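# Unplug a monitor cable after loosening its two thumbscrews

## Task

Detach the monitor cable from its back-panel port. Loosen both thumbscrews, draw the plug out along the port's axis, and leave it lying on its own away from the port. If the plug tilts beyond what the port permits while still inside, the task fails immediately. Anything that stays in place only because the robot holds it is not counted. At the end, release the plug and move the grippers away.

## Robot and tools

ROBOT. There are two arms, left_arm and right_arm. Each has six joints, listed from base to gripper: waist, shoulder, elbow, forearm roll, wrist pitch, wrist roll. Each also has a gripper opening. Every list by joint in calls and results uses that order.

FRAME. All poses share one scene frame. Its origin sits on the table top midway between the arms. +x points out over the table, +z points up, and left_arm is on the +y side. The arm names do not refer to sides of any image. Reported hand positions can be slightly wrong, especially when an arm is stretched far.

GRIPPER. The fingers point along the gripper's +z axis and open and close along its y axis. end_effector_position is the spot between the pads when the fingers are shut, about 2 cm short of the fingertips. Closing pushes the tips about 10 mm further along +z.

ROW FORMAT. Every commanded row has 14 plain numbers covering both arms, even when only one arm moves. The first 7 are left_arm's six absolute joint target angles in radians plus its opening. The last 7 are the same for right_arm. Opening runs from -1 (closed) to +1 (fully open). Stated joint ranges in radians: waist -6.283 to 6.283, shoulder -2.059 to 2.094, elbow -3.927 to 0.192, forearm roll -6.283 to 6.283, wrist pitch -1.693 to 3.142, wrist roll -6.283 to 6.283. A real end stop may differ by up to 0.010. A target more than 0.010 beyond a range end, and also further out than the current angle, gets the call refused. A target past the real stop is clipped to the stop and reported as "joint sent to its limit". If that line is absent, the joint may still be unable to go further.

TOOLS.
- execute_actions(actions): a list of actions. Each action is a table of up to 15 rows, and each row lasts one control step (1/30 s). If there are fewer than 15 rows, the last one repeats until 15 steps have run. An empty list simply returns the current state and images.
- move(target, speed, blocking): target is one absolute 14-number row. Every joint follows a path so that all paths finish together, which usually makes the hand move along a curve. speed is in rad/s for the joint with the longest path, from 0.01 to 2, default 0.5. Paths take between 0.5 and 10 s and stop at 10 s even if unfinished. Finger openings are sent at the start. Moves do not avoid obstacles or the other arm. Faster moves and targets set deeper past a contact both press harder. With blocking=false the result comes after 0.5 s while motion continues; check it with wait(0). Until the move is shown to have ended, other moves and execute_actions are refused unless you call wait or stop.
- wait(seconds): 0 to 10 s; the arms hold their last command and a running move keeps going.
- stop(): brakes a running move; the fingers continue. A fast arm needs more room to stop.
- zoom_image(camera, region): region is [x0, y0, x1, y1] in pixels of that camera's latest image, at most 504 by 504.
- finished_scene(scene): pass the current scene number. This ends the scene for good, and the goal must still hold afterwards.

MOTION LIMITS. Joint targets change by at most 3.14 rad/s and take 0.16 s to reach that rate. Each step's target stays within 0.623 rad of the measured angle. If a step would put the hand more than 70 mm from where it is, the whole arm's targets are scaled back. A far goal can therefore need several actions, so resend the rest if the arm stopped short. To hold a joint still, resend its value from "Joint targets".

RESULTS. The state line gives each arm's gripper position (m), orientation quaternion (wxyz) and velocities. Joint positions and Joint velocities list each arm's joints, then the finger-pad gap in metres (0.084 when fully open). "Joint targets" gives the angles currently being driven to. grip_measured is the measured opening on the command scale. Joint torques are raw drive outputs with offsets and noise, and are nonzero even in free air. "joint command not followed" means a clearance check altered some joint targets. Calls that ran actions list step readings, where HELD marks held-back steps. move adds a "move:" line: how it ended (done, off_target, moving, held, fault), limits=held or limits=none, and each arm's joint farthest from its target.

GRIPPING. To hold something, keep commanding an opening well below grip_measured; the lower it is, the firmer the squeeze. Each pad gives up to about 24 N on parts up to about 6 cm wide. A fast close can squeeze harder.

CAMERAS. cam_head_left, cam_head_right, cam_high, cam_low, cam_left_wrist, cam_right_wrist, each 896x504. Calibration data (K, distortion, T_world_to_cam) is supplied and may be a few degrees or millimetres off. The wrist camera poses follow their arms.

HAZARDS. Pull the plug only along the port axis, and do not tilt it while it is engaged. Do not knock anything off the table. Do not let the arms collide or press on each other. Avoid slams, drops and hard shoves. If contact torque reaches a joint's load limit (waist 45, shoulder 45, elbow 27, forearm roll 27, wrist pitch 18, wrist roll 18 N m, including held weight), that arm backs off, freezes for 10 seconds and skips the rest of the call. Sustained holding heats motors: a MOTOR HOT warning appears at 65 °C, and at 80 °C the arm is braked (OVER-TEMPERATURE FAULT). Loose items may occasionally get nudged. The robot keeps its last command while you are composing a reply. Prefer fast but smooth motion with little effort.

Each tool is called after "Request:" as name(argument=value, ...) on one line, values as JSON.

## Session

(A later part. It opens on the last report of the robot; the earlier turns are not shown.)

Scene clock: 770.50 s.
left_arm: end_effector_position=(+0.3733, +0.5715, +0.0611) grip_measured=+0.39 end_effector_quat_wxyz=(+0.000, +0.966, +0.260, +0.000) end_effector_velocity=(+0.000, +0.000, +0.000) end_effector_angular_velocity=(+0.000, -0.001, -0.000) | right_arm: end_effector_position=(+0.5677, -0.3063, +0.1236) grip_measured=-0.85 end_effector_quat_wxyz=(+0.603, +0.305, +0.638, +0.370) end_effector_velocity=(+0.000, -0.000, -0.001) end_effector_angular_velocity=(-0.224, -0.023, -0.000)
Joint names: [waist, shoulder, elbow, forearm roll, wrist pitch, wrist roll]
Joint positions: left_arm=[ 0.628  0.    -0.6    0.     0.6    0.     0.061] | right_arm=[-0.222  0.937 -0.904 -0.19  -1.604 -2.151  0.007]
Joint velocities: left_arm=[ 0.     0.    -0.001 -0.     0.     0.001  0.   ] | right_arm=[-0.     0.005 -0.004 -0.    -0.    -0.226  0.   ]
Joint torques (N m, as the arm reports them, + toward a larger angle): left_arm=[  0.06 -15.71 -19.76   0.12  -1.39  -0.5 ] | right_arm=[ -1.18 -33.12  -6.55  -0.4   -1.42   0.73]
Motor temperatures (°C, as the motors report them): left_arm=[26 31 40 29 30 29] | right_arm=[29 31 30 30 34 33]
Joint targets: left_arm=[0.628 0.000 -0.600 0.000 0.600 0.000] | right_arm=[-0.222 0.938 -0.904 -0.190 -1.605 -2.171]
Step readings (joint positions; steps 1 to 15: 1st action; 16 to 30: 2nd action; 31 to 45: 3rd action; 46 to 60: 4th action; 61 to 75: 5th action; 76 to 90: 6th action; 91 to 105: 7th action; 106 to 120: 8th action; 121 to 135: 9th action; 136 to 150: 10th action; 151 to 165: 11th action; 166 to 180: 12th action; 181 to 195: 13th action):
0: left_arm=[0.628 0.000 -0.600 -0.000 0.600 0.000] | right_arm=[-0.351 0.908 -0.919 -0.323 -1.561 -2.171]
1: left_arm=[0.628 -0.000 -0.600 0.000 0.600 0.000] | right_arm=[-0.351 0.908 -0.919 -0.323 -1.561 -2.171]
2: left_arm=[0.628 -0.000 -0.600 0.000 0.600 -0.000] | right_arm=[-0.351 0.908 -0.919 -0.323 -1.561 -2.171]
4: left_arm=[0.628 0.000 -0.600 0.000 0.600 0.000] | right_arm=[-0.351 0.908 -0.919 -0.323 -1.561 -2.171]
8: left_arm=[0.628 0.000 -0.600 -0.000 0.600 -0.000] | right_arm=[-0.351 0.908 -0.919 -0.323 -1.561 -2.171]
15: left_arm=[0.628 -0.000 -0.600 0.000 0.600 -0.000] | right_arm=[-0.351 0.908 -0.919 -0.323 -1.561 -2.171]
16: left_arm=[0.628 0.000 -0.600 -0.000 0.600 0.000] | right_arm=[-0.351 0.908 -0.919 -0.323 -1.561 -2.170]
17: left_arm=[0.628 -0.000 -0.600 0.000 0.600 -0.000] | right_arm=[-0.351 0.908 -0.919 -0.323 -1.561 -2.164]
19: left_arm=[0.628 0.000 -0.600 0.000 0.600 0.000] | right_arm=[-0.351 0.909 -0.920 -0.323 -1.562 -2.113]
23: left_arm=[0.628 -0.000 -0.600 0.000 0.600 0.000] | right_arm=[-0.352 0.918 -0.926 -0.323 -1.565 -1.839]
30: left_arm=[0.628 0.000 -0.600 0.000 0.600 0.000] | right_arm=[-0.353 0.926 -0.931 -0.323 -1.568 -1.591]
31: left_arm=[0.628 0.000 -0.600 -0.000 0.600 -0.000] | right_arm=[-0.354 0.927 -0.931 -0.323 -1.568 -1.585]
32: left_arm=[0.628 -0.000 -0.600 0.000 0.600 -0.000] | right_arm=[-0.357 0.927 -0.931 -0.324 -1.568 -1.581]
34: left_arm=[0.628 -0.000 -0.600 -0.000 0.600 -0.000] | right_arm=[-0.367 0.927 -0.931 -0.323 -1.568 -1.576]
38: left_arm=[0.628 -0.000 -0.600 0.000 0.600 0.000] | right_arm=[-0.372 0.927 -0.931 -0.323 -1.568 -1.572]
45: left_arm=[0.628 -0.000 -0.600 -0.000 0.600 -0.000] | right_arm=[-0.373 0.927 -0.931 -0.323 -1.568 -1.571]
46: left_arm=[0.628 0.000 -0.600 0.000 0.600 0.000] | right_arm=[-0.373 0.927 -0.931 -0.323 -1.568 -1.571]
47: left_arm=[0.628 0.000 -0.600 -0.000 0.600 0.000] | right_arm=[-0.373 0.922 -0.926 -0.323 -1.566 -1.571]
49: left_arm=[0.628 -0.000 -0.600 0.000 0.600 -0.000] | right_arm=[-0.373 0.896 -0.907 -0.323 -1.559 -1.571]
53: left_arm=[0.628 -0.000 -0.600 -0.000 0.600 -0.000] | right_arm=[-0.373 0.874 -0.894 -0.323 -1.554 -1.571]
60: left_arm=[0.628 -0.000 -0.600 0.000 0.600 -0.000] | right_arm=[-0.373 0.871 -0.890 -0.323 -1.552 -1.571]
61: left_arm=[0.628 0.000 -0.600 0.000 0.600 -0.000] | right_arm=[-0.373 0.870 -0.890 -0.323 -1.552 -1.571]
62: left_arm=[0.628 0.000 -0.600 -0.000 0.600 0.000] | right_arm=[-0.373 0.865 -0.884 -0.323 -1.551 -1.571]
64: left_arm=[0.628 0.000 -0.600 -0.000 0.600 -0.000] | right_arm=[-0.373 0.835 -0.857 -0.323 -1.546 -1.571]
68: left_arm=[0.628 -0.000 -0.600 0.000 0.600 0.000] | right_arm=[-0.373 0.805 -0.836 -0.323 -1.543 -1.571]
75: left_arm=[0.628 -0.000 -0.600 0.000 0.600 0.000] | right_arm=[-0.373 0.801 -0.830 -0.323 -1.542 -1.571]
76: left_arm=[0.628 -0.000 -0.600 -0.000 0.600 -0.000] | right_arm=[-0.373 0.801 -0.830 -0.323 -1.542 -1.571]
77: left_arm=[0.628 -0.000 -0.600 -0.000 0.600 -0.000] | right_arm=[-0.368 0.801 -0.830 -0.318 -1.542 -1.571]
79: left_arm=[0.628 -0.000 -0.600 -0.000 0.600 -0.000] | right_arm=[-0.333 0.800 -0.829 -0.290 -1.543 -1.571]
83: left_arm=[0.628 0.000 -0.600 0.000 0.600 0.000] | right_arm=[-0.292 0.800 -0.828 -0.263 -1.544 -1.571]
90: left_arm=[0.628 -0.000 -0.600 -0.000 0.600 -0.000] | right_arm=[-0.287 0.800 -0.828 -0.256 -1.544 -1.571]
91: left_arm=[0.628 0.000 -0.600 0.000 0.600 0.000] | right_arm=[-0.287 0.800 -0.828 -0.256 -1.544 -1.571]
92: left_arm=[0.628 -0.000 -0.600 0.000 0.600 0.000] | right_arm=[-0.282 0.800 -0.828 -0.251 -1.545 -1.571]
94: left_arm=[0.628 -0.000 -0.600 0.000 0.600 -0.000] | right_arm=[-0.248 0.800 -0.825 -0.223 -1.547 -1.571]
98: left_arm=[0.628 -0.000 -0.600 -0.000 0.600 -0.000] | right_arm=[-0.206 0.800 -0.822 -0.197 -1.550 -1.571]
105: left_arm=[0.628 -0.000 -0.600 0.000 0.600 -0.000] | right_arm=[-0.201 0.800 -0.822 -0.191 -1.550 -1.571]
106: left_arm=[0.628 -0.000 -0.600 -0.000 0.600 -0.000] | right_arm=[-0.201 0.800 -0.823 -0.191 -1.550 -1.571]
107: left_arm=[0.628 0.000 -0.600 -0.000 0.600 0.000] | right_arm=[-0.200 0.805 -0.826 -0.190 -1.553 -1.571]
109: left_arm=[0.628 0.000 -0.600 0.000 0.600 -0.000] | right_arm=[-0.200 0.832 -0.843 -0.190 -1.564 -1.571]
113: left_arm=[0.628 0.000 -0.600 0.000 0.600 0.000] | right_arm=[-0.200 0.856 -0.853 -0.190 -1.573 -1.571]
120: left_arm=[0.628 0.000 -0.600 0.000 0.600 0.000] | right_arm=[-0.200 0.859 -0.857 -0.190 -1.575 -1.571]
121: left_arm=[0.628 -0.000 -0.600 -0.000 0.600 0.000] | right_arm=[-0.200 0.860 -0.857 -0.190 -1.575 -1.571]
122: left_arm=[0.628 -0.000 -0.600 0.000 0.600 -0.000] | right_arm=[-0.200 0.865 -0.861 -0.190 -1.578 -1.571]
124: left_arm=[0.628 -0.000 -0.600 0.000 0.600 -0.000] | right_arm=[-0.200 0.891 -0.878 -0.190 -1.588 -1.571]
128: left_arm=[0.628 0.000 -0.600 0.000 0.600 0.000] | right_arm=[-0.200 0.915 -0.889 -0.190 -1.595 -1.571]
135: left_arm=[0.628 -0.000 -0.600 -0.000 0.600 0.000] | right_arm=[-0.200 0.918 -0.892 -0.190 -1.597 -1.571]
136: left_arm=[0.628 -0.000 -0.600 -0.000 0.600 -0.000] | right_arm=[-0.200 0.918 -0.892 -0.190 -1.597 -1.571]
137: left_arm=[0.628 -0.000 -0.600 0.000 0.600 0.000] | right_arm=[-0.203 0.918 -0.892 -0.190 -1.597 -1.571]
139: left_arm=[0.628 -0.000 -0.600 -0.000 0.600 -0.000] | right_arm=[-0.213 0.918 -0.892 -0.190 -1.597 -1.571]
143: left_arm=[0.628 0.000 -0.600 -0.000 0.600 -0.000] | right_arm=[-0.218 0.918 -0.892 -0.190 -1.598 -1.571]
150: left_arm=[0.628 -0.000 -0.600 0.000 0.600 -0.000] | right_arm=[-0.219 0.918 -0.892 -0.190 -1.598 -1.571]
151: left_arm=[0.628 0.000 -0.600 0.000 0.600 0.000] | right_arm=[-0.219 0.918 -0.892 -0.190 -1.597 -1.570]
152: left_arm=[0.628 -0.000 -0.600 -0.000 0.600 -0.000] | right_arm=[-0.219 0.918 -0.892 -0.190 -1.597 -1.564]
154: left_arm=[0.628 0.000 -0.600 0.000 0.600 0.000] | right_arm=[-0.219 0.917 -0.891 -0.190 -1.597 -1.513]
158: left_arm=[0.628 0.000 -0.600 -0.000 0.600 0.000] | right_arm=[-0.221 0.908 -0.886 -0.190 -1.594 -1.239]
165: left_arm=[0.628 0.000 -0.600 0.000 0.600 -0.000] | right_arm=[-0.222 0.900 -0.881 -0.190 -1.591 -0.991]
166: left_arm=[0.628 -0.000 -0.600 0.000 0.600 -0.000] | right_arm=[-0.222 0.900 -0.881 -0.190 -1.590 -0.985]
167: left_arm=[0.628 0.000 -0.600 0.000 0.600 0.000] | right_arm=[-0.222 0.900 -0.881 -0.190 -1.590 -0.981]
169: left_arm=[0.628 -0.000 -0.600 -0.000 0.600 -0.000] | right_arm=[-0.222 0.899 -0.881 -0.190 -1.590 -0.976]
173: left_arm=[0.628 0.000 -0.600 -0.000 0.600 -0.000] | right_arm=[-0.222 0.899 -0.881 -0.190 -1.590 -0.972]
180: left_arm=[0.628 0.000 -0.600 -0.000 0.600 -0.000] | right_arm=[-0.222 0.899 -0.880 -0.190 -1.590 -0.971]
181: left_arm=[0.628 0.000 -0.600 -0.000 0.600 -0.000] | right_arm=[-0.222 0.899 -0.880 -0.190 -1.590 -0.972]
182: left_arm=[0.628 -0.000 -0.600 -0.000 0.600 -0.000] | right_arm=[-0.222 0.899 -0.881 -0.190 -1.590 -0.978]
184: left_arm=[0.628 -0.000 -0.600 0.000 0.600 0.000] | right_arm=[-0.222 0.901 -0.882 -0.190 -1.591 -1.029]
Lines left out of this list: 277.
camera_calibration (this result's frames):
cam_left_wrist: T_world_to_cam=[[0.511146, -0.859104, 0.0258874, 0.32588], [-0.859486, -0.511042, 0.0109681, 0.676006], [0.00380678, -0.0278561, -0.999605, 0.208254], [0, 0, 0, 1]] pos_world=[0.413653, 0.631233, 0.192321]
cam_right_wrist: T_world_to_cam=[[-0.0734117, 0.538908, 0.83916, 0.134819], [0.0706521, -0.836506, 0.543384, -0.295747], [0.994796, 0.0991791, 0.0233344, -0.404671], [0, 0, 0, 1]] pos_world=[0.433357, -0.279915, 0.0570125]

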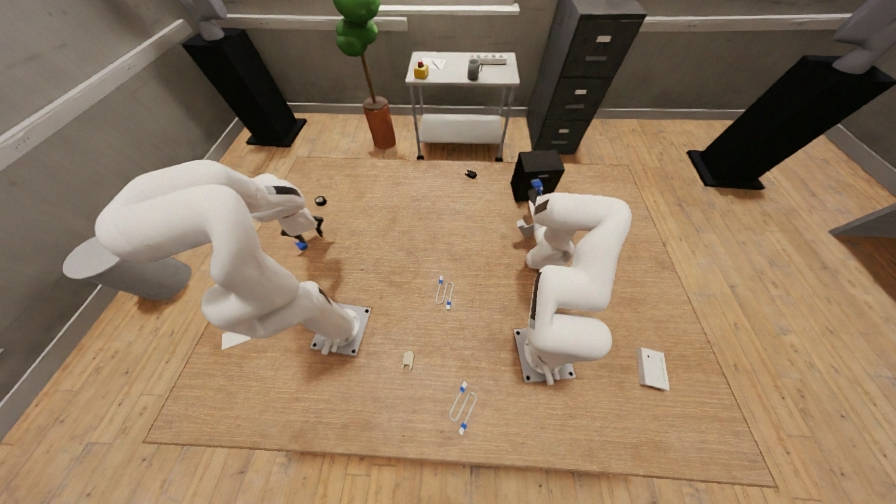

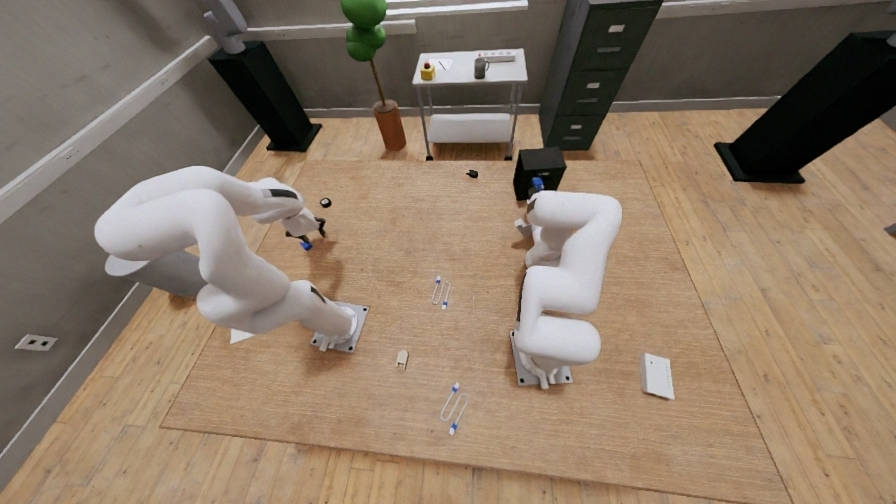

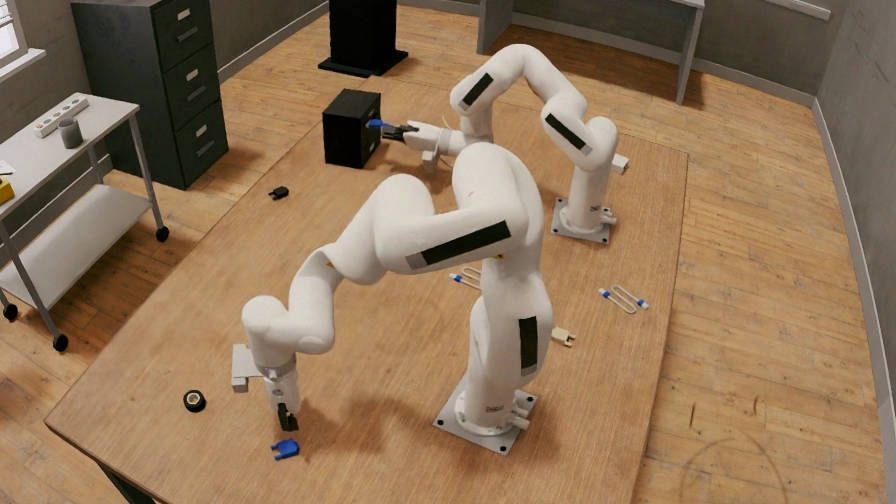

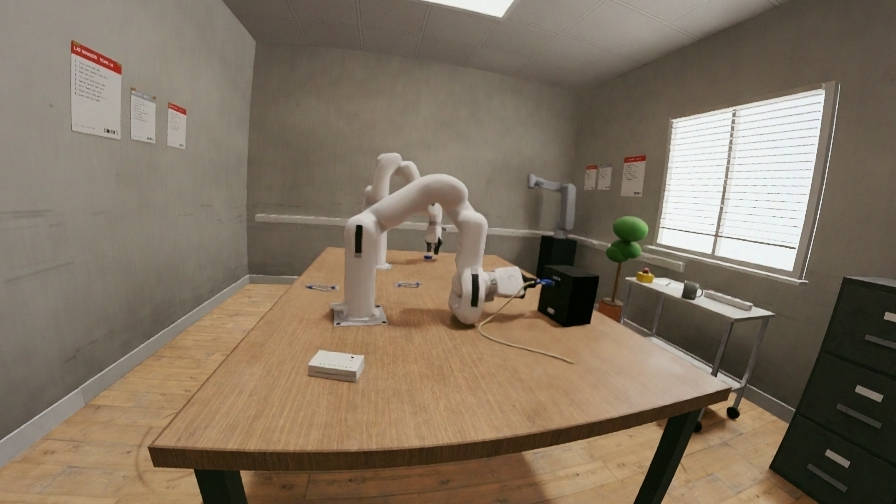

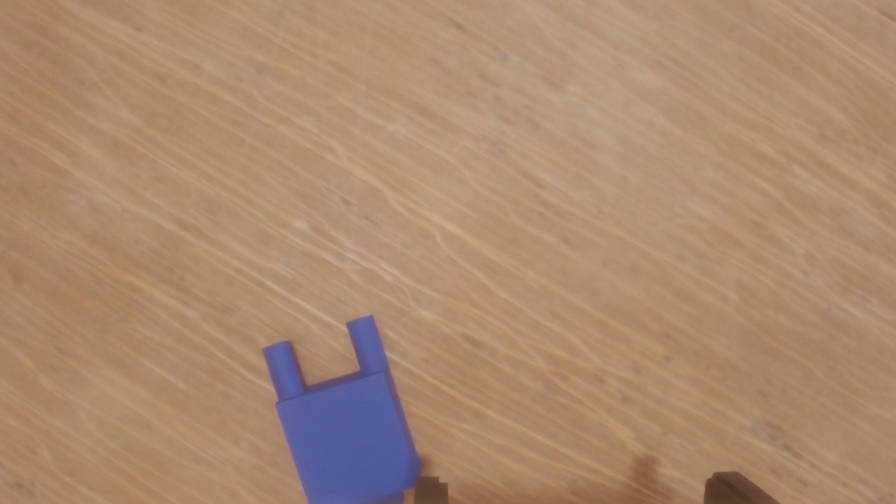

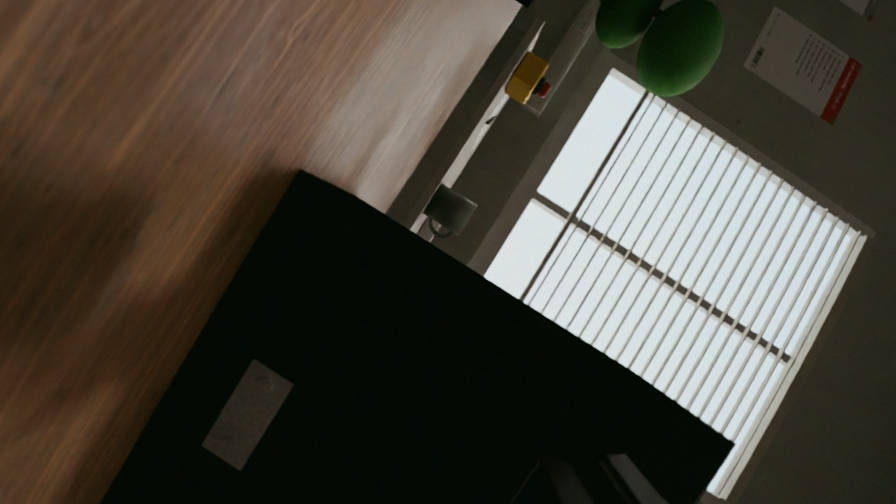

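Request:
execute_actions(actions=[[[0.628,0,-0.6,0,0.6,0,0.4,-0.222,0.9377,-0.9042,-0.19,-1.6047,-2.171,-0.76]],[[0.628,0,-0.6,0,0.6,0,0.4,-0.219,0.9185,-0.8923,-0.19,-1.5975,-1.571,-0.62]],[[0.628,0,-0.6,0,0.6,0,0.4,-0.2,0.9185,-0.8923,-0.19,-1.5975,-1.571,-0.62]],[[0.628,0,-0.6,0,0.6,0,0.4,-0.2,0.86,-0.857,-0.19,-1.575,-1.571,-0.62]],[[0.628,0,-0.6,0,0.6,0,0.4,-0.2,0.8,-0.822,-0.19,-1.55,-1.571,-0.62]],[[0.628,0,-0.6,0,0.6,0,0.4,-0.2,0.8,-0.822,-0.19,-1.55,-1.05,-0.62]],[[0.628,0,-0.6,0,0.6,0,0.4,-0.24,0.8,-0.83,-0.22,-1.54,-0.5,-0.62]],[[0.628,0,-0.6,0,0.6,0,0.4,-0.286,0.804,-0.843,-0.2565,-1.533,0,-0.62]],[[0.628,0,-0.6,0,0.6,0,0.4,-0.286,0.804,-0.843,-0.2565,-1.533,0,0]],[[0.628,0,-0.6,0,0.6,0,0.4,-0.286,0.864,-0.88,-0.2565,-1.556,0,0]],[[0.628,0,-0.6,0,0.6,0,0.4,-0.286,0.9237,-0.9166,-0.2565,-1.578,0,0]],[[0.628,0,-0.6,0,0.6,0,0.4,-0.2803,0.9295,-0.9455,-0.251,-1.556,0.005,0]],[[0.628,0,-0.6,0,0.6,0,0.4,-0.2745,0.9371,-0.978,-0.245,-1.5317,0.01,0]],[[0.628,0,-0.6,0,0.6,0,0.4,-0.2745,0.9371,-0.978,-0.245,-1.5317,0.01,0]],[[0.628,0,-0.6,0,0.6,0,0.4,-0.2745,0.9371,-0.978,-0.245,-1.5317,0.01,-0.5]],[[0.628,0,-0.6,0,0.6,0,0.4,-0.2745,0.9371,-0.978,-0.245,-1.5317,0.01,-0.5]]])

Request:
move(target=[0.628,0,-0.6,0,0.6,0,0.4,-0.2803,0.9295,-0.9455,-0.251,-1.556,0.005,-0.5], speed=0.015)

Scene clock: 801.57 s.
left_arm: end_effector_position=(+0.3733, +0.5715, +0.0611) grip_measured=+0.39 end_effector_quat_wxyz=(+0.000, +0.966, +0.260, +0.000) end_effector_velocity=(+0.001, +0.000, +0.000) end_effector_angular_velocity=(+0.000, -0.001, -0.000) | right_arm: end_effector_position=(+0.5908, -0.3250, +0.1295) grip_measured=-0.29 end_effector_quat_wxyz=(-0.038, +0.706, +0.038, +0.706) end_effector_velocity=(-0.000, -0.000, +0.001) end_effector_angular_velocity=(+0.001, -0.002, -0.001)
Joint names: [waist, shoulder, elbow, forearm roll, wrist pitch, wrist roll]
Joint positions: left_arm=[ 0.628  0.    -0.6   -0.     0.6    0.     0.061] | right_arm=[-0.275  0.937 -0.978 -0.245 -1.532  0.01   0.031]
Joint velocities: left_arm=[-0.     0.001 -0.001  0.    -0.001 -0.     0.   ] | right_arm=[-0.001 -0.     0.     0.    -0.002  0.001 -0.   ]
Joint torques (N m, as the arm reports them, + toward a larger angle): left_arm=[  1.61 -15.35 -19.17   0.14  -1.56  -0.4 ] | right_arm=[  1.74 -36.22 -11.02  -0.99  -1.05   0.33]
Motor temperatures (°C, as the motors report them): left_arm=[26 31 40 29 30 29] | right_arm=[29 31 30 30 34 33]
Joint targets: left_arm=[0.628 0.000 -0.600 0.000 0.600 0.000] | right_arm=[-0.274 0.937 -0.978 -0.245 -1.532 0.010]
Step readings (joint positions; steps 1 to 15: 1st action; 16 to 30: 2nd action; 31 to 45: 3rd action; 46 to 60: 4th action; 61 to 75: 5th action; 76 to 90: 6th action; 91 to 105: 7th action; 106 to 120: 8th action; 121 to 135: 9th action; 136 to 150: 10th action; 151 to 165: 11th action; 166 to 180: 12th action; 181 to 195: 13th action):
0: left_arm=[0.628 -0.000 -0.600 -0.000 0.600 -0.000] | right_arm=[-0.222 0.938 -0.904 -0.190 -1.605 -2.171]
1: left_arm=[0.628 0.000 -0.600 0.000 0.600 -0.000] | right_arm=[-0.222 0.938 -0.904 -0.190 -1.605 -2.171]
2: left_arm=[0.628 -0.000 -0.600 -0.000 0.600 0.000] | right_arm=[-0.222 0.938 -0.904 -0.190 -1.605 -2.171]
4: left_arm=[0.628 -0.000 -0.600 0.000 0.600 0.000] | right_arm=[-0.222 0.938 -0.904 -0.190 -1.605 -2.171]
8: left_arm=[0.628 0.000 -0.600 -0.000 0.600 -0.000] | right_arm=[-0.222 0.938 -0.904 -0.190 -1.605 -2.171]
15: left_arm=[0.628 -0.000 -0.600 -0.000 0.600 -0.000] | right_arm=[-0.222 0.938 -0.904 -0.190 -1.605 -2.171]
16: left_arm=[0.628 -0.000 -0.600 -0.000 0.600 0.000] | right_arm=[-0.222 0.938 -0.904 -0.190 -1.605 -2.170]
17: left_arm=[0.628 0.000 -0.600 0.000 0.600 0.000] | right_arm=[-0.222 0.937 -0.904 -0.190 -1.605 -2.164]
19: left_arm=[0.628 -0.000 -0.600 0.000 0.600 0.000] | right_arm=[-0.222 0.936 -0.903 -0.190 -1.604 -2.113]
23: left_arm=[0.628 0.000 -0.600 -0.000 0.600 -0.000] | right_arm=[-0.220 0.927 -0.898 -0.190 -1.601 -1.839]
30: left_arm=[0.628 -0.000 -0.600 -0.000 0.600 0.000] | right_arm=[-0.219 0.919 -0.893 -0.190 -1.598 -1.591]
31: left_arm=[0.628 0.000 -0.600 0.000 0.600 -0.000] | right_arm=[-0.219 0.919 -0.893 -0.190 -1.598 -1.585]
32: left_arm=[0.628 0.000 -0.600 -0.000 0.600 -0.000] | right_arm=[-0.216 0.919 -0.892 -0.190 -1.598 -1.581]
34: left_arm=[0.628 -0.000 -0.600 -0.000 0.600 -0.000] | right_arm=[-0.206 0.919 -0.892 -0.190 -1.598 -1.576]
38: left_arm=[0.628 0.000 -0.600 -0.000 0.600 -0.000] | right_arm=[-0.201 0.919 -0.892 -0.190 -1.597 -1.572]
45: left_arm=[0.628 0.000 -0.600 0.000 0.600 0.000] | right_arm=[-0.200 0.919 -0.892 -0.190 -1.598 -1.571]
46: left_arm=[0.628 -0.000 -0.600 0.000 0.600 0.000] | right_arm=[-0.200 0.918 -0.892 -0.190 -1.597 -1.571]
47: left_arm=[0.628 -0.000 -0.600 -0.000 0.600 -0.000] | right_arm=[-0.200 0.913 -0.888 -0.190 -1.594 -1.571]
49: left_arm=[0.628 0.000 -0.600 -0.000 0.600 -0.000] | right_arm=[-0.200 0.887 -0.872 -0.190 -1.585 -1.571]
53: left_arm=[0.628 0.000 -0.600 0.000 0.600 0.000] | right_arm=[-0.200 0.864 -0.861 -0.190 -1.577 -1.571]
60: left_arm=[0.628 0.000 -0.600 -0.000 0.600 -0.000] | right_arm=[-0.200 0.861 -0.857 -0.190 -1.575 -1.571]
61: left_arm=[0.628 0.000 -0.600 -0.000 0.600 -0.000] | right_arm=[-0.200 0.860 -0.857 -0.190 -1.575 -1.571]
62: left_arm=[0.628 0.000 -0.600 0.000 0.600 -0.000] | right_arm=[-0.200 0.855 -0.853 -0.190 -1.572 -1.571]
64: left_arm=[0.628 0.000 -0.600 0.000 0.600 0.000] | right_arm=[-0.200 0.828 -0.837 -0.190 -1.561 -1.571]
68: left_arm=[0.628 0.000 -0.600 0.000 0.600 -0.000] | right_arm=[-0.200 0.804 -0.826 -0.190 -1.553 -1.571]
75: left_arm=[0.628 0.000 -0.600 -0.000 0.600 0.000] | right_arm=[-0.200 0.801 -0.822 -0.190 -1.550 -1.571]
76: left_arm=[0.628 -0.000 -0.600 0.000 0.600 0.000] | right_arm=[-0.200 0.801 -0.822 -0.190 -1.550 -1.570]
77: left_arm=[0.628 -0.000 -0.600 -0.000 0.600 0.000] | right_arm=[-0.200 0.800 -0.822 -0.190 -1.550 -1.564]
79: left_arm=[0.628 0.000 -0.600 0.000 0.600 0.000] | right_arm=[-0.200 0.800 -0.822 -0.190 -1.550 -1.513]
83: left_arm=[0.628 0.000 -0.600 -0.000 0.600 -0.000] | right_arm=[-0.200 0.800 -0.822 -0.190 -1.550 -1.254]
90: left_arm=[0.628 0.000 -0.600 -0.000 0.600 -0.000] | right_arm=[-0.200 0.800 -0.822 -0.190 -1.550 -1.064]
91: left_arm=[0.628 -0.000 -0.600 0.000 0.600 -0.000] | right_arm=[-0.200 0.800 -0.822 -0.190 -1.550 -1.059]
92: left_arm=[0.628 0.000 -0.600 -0.000 0.600 0.000] | right_arm=[-0.200 0.800 -0.822 -0.190 -1.550 -1.050]
94: left_arm=[0.628 -0.000 -0.600 -0.000 0.600 0.000] | right_arm=[-0.204 0.800 -0.823 -0.193 -1.549 -0.995]
98: left_arm=[0.628 0.000 -0.600 0.000 0.600 -0.000] | right_arm=[-0.224 0.800 -0.827 -0.208 -1.544 -0.728]
105: left_arm=[0.628 0.000 -0.600 -0.000 0.600 -0.000] | right_arm=[-0.239 0.800 -0.830 -0.219 -1.540 -0.516]
106: left_arm=[0.628 -0.000 -0.600 0.000 0.600 -0.000] | right_arm=[-0.239 0.800 -0.830 -0.219 -1.540 -0.511]
107: left_arm=[0.628 0.000 -0.600 0.000 0.600 -0.000] | right_arm=[-0.240 0.800 -0.830 -0.220 -1.540 -0.501]
109: left_arm=[0.628 -0.000 -0.600 -0.000 0.600 0.000] | right_arm=[-0.244 0.800 -0.831 -0.224 -1.539 -0.446]
113: left_arm=[0.628 -0.000 -0.600 -0.000 0.600 -0.000] | right_arm=[-0.269 0.802 -0.838 -0.243 -1.536 -0.190]
120: left_arm=[0.628 -0.000 -0.600 0.000 0.600 0.000] | right_arm=[-0.285 0.804 -0.843 -0.256 -1.533 -0.013]
121: left_arm=[0.628 -0.000 -0.600 -0.000 0.600 -0.000] | right_arm=[-0.285 0.804 -0.843 -0.256 -1.533 -0.009]
122: left_arm=[0.628 0.000 -0.600 -0.000 0.600 -0.000] | right_arm=[-0.285 0.804 -0.843 -0.256 -1.533 -0.006]
124: left_arm=[0.628 -0.000 -0.600 -0.000 0.600 -0.000] | right_arm=[-0.285 0.804 -0.843 -0.256 -1.533 -0.003]
128: left_arm=[0.628 0.000 -0.600 -0.000 0.600 0.000] | right_arm=[-0.286 0.804 -0.843 -0.256 -1.533 -0.001]
135: left_arm=[0.628 -0.000 -0.600 0.000 0.600 0.000] | right_arm=[-0.286 0.804 -0.843 -0.256 -1.533 -0.000]
136: left_arm=[0.628 0.000 -0.600 0.000 0.600 -0.000] | right_arm=[-0.286 0.804 -0.843 -0.256 -1.533 -0.000]
137: left_arm=[0.628 0.000 -0.600 -0.000 0.600 -0.000] | right_arm=[-0.286 0.809 -0.847 -0.257 -1.536 -0.000]
139: left_arm=[0.628 0.000 -0.600 0.000 0.600 0.000] | right_arm=[-0.286 0.836 -0.865 -0.256 -1.546 -0.000]
143: left_arm=[0.628 0.000 -0.600 -0.000 0.600 -0.000] | right_arm=[-0.286 0.860 -0.876 -0.257 -1.554 -0.000]
150: left_arm=[0.628 0.000 -0.600 -0.000 0.600 0.000] | right_arm=[-0.286 0.863 -0.880 -0.257 -1.556 -0.000]
151: left_arm=[0.628 0.000 -0.600 0.000 0.600 0.000] | right_arm=[-0.286 0.864 -0.880 -0.257 -1.556 -0.000]
152: left_arm=[0.628 0.000 -0.600 -0.000 0.600 0.000] | right_arm=[-0.286 0.869 -0.884 -0.257 -1.559 0.000]
154: left_arm=[0.628 -0.000 -0.600 0.000 0.600 -0.000] | right_arm=[-0.286 0.896 -0.901 -0.256 -1.569 0.000]
158: left_arm=[0.628 0.000 -0.600 -0.000 0.600 -0.000] | right_arm=[-0.286 0.920 -0.913 -0.256 -1.576 -0.000]
165: left_arm=[0.628 0.000 -0.600 -0.000 0.600 -0.000] | right_arm=[-0.286 0.923 -0.916 -0.257 -1.578 0.000]
166: left_arm=[0.628 0.000 -0.600 -0.000 0.600 0.000] | right_arm=[-0.286 0.923 -0.917 -0.256 -1.578 0.000]
167: left_arm=[0.628 -0.000 -0.600 0.000 0.600 -0.000] | right_arm=[-0.285 0.925 -0.921 -0.255 -1.574 0.001]
169: left_arm=[0.628 -0.000 -0.600 -0.000 0.600 0.000] | right_arm=[-0.282 0.927 -0.935 -0.253 -1.564 0.003]
173: left_arm=[0.628 -0.000 -0.600 0.000 0.600 -0.000] | right_arm=[-0.281 0.929 -0.943 -0.251 -1.558 0.005]
180: left_arm=[0.628 0.000 -0.600 0.000 0.600 -0.000] | right_arm=[-0.280 0.930 -0.945 -0.251 -1.556 0.005]
181: left_arm=[0.628 0.000 -0.600 -0.000 0.600 0.000] | right_arm=[-0.280 0.930 -0.946 -0.251 -1.556 0.005]
182: left_arm=[0.628 0.000 -0.600 -0.000 0.600 -0.000] | right_arm=[-0.280 0.931 -0.950 -0.250 -1.552 0.006]
184: left_arm=[0.628 0.000 -0.600 -0.000 0.600 -0.000] | right_arm=[-0.277 0.935 -0.965 -0.247 -1.541 0.008]
Lines left out of this list: 17.
camera_calibration (this result's frames):
cam_left_wrist: T_world_to_cam=[[0.511146, -0.859104, 0.0258874, 0.32588], [-0.859485, -0.511043, 0.0109683, 0.676006], [0.00380669, -0.0278563, -0.999605, 0.208255], [0, 0, 0, 1]] pos_world=[0.413653, 0.631233, 0.192321]
cam_right_wrist: T_world_to_cam=[[0.0900795, -0.995934, 0.00102967, -0.345207], [-0.0155216, -0.00243763, -0.999877, 0.205534], [0.995814, 0.0900524, -0.015678, -0.424436], [0, 0, 0, 1]] pos_world=[0.456945, -0.305081, 0.19921]

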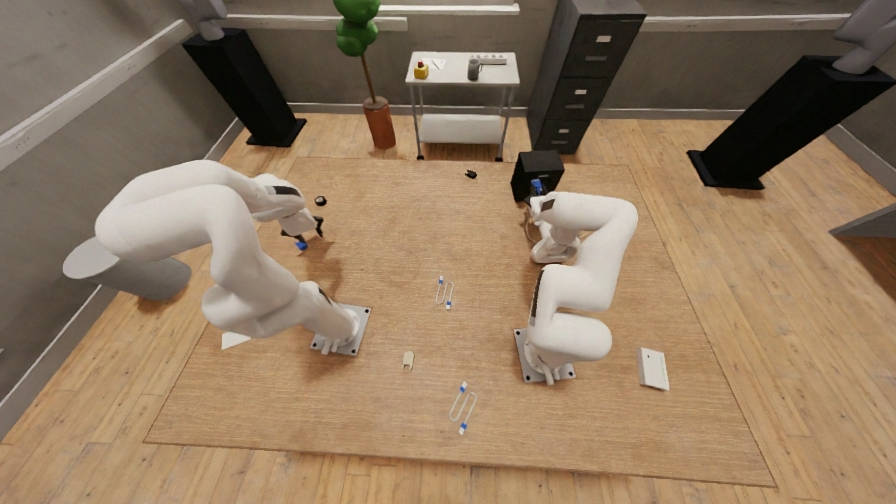

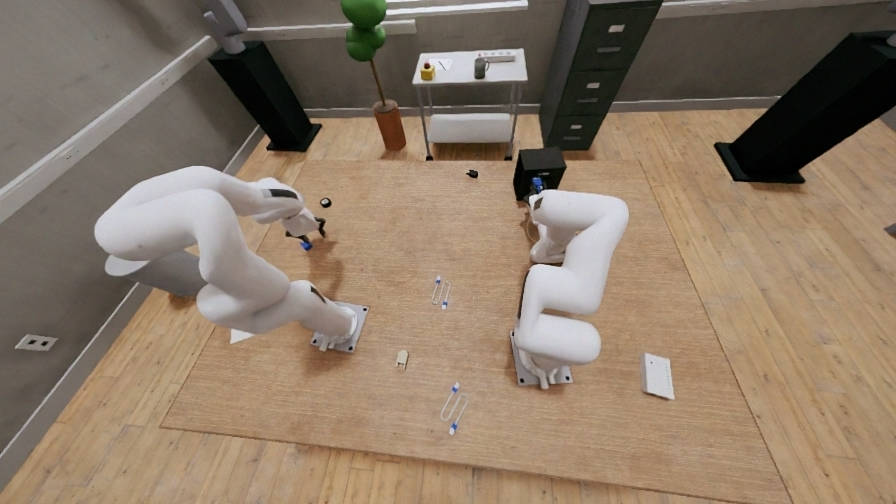

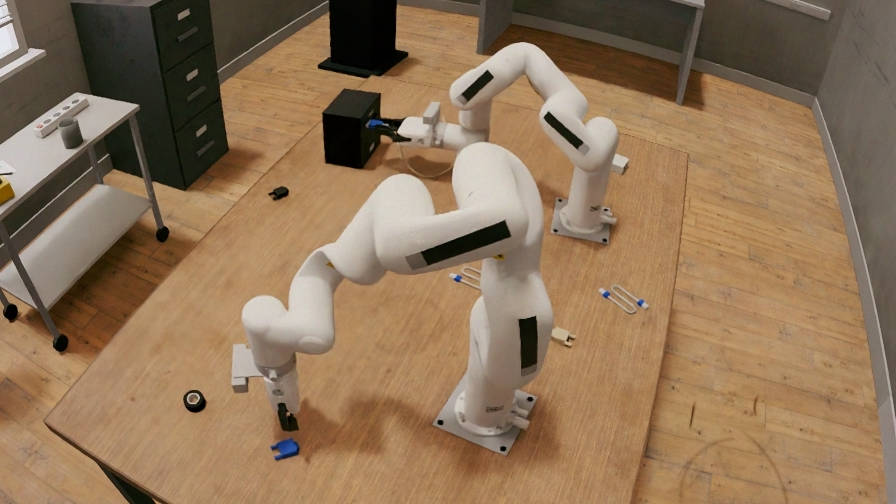

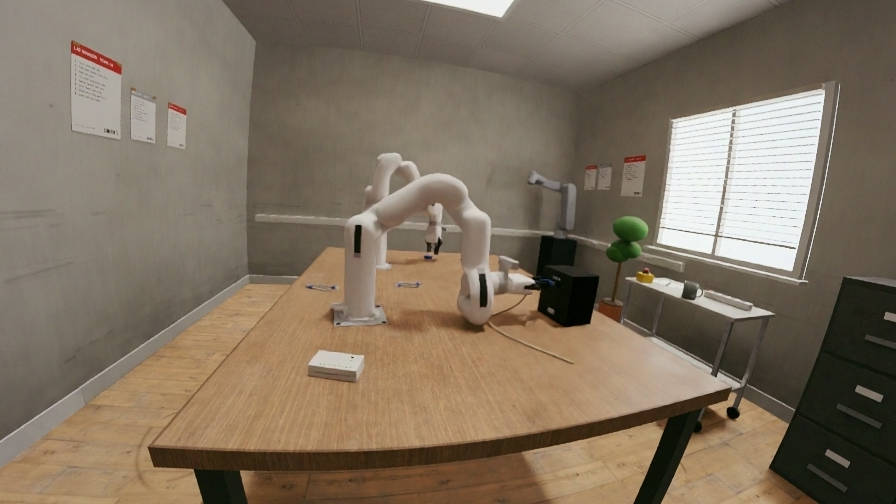

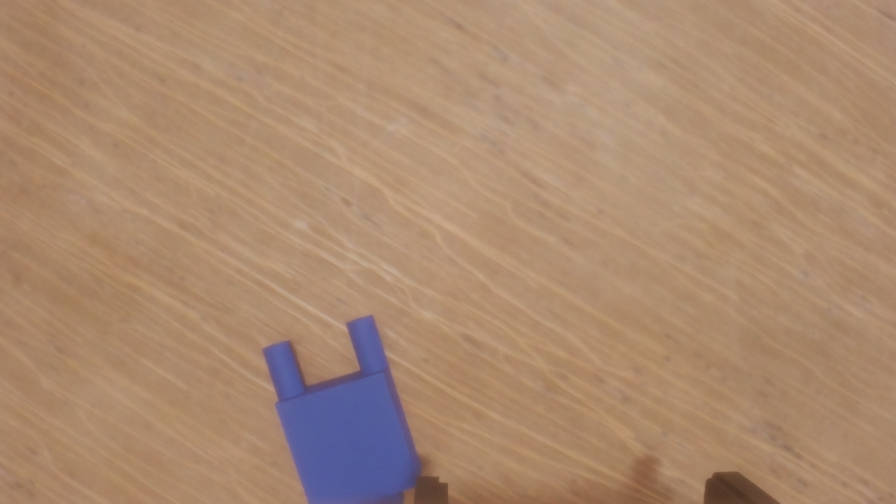

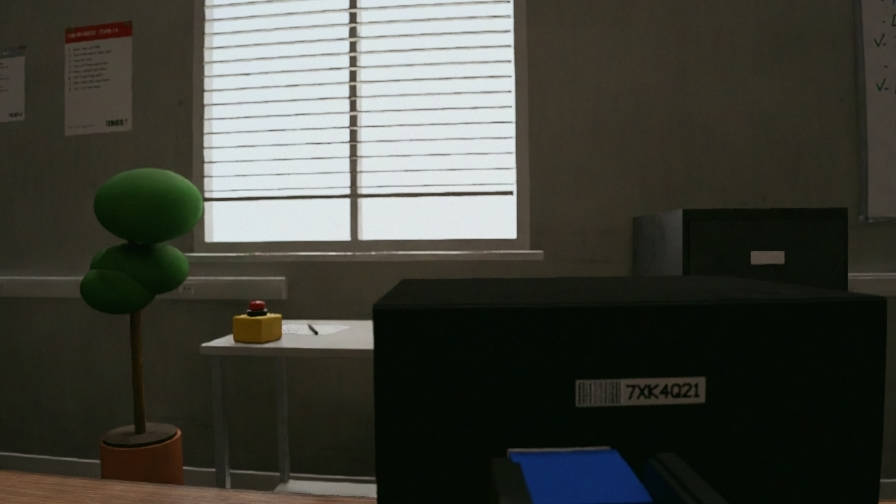

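Scene clock: 803.97 s.
left_arm: end_effector_position=(+0.3733, +0.5715, +0.0611) grip_measured=+0.39 end_effector_quat_wxyz=(+0.000, +0.966, +0.260, +0.000) end_effector_velocity=(-0.000, +0.000, -0.000) end_effector_angular_velocity=(-0.001, +0.001, +0.001) | right_arm: end_effector_position=(+0.5813, -0.3259, +0.1293) grip_measured=-0.29 end_effector_quat_wxyz=(-0.038, +0.706, +0.038, +0.706) end_effector_velocity=(-0.000, -0.000, +0.000) end_effector_angular_velocity=(+0.001, +0.000, -0.000)
Joint names: [waist, shoulder, elbow, forearm roll, wrist pitch, wrist roll]
Joint positions: left_arm=[ 0.628  0.    -0.6   -0.     0.6    0.     0.061] | right_arm=[-0.28   0.93  -0.946 -0.251 -1.556  0.005  0.031]
Joint velocities: left_arm=[ 0.001  0.001 -0.    -0.     0.001  0.     0.   ] | right_arm=[-0.    -0.002  0.001  0.     0.     0.001 -0.   ]
Joint torques (N m, as the arm reports them, + toward a larger angle): left_arm=[  0.79 -14.95 -20.11  -0.14  -1.12  -0.43] | right_arm=[ -1.68 -33.12  -7.17  -0.28  -1.34   0.36]
Motor temperatures (°C, as the motors report them): left_arm=[26 31 40 29 30 29] | right_arm=[29 31 30 30 34 33]
Joint targets: left_arm=[0.628 0.000 -0.600 0.000 0.600 0.000] | right_arm=[-0.280 0.929 -0.946 -0.251 -1.556 0.005]
move: done; limits=none; left_arm: farthest joint: the waist, 0.000 radians from its target (0.000 radians at the start); right_arm: farthest joint: the waist, 0.000 radians from its target (0.006 radians at the start)
camera_calibration (this result's frames):
cam_left_wrist: T_world_to_cam=[[0.511146, -0.859104, 0.0258874, 0.32588], [-0.859486, -0.511042, 0.0109683, 0.676006], [0.00380665, -0.0278562, -0.999605, 0.208255], [0, 0, 0, 1]] pos_world=[0.413653, 0.631233, 0.192321]
cam_right_wrist: T_world_to_cam=[[0.0907558, -0.995873, 0.000086942, -0.345476], [-0.0155446, -0.0015039, -0.999878, 0.205526], [0.995752, 0.0907434, -0.015617, -0.414593], [0, 0, 0, 1]] pos_world=[0.447381, -0.30612, 0.199056]

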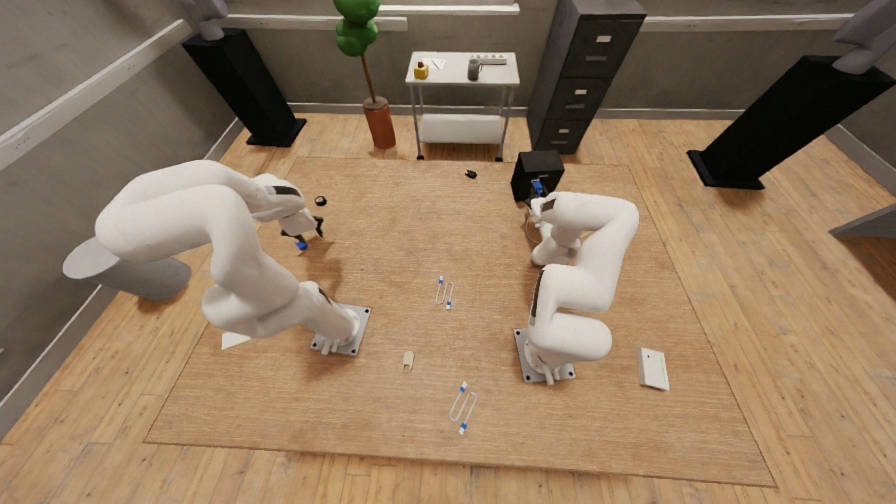

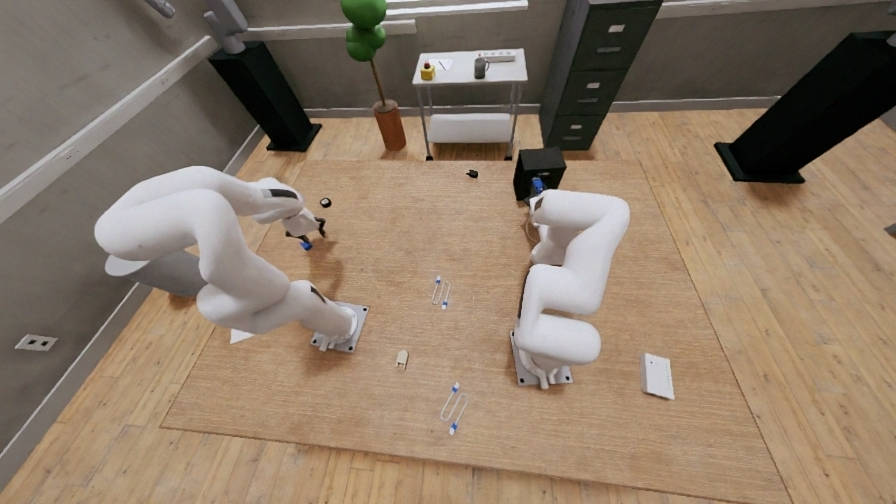

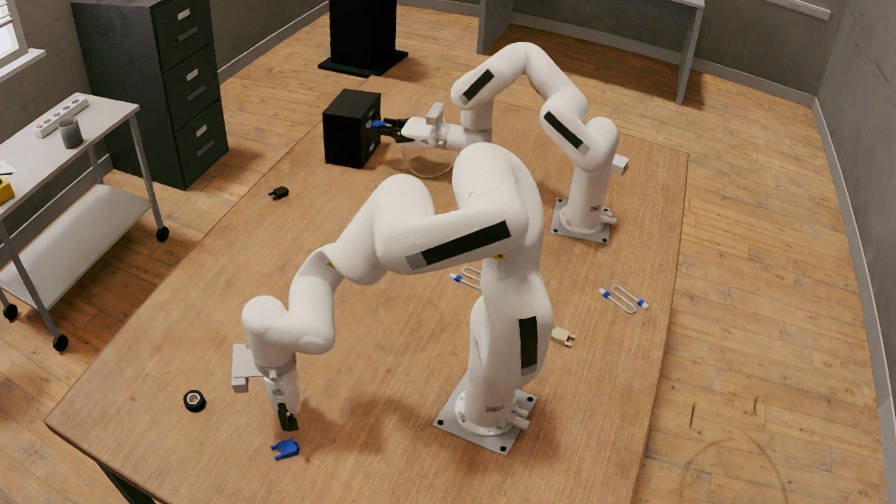

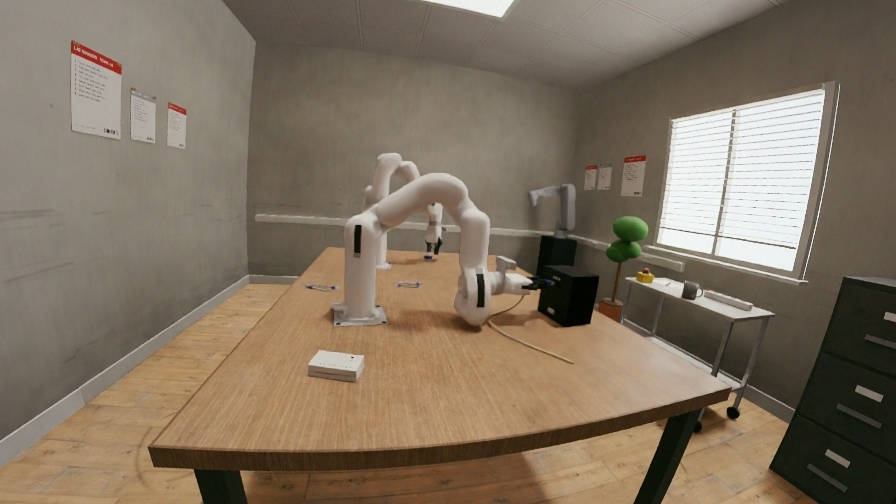

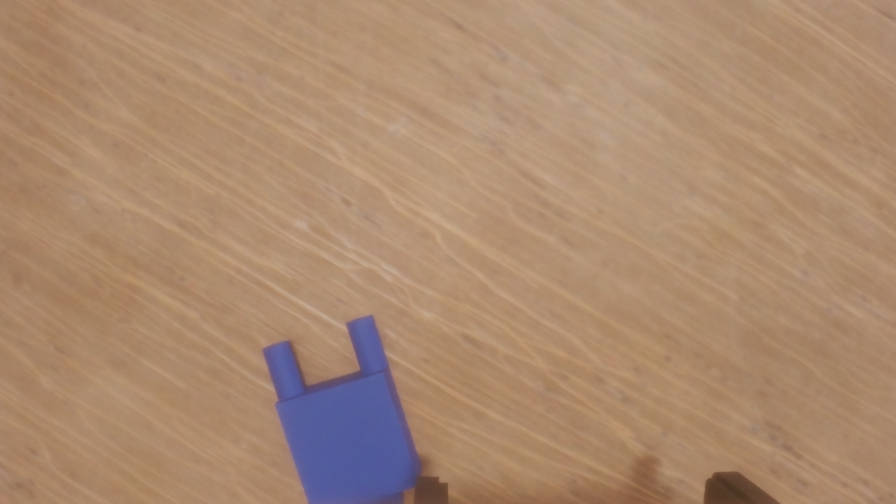

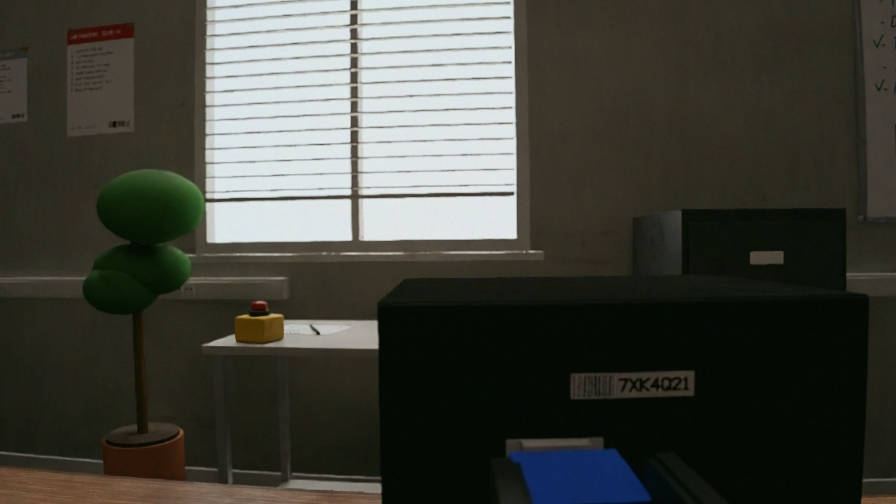

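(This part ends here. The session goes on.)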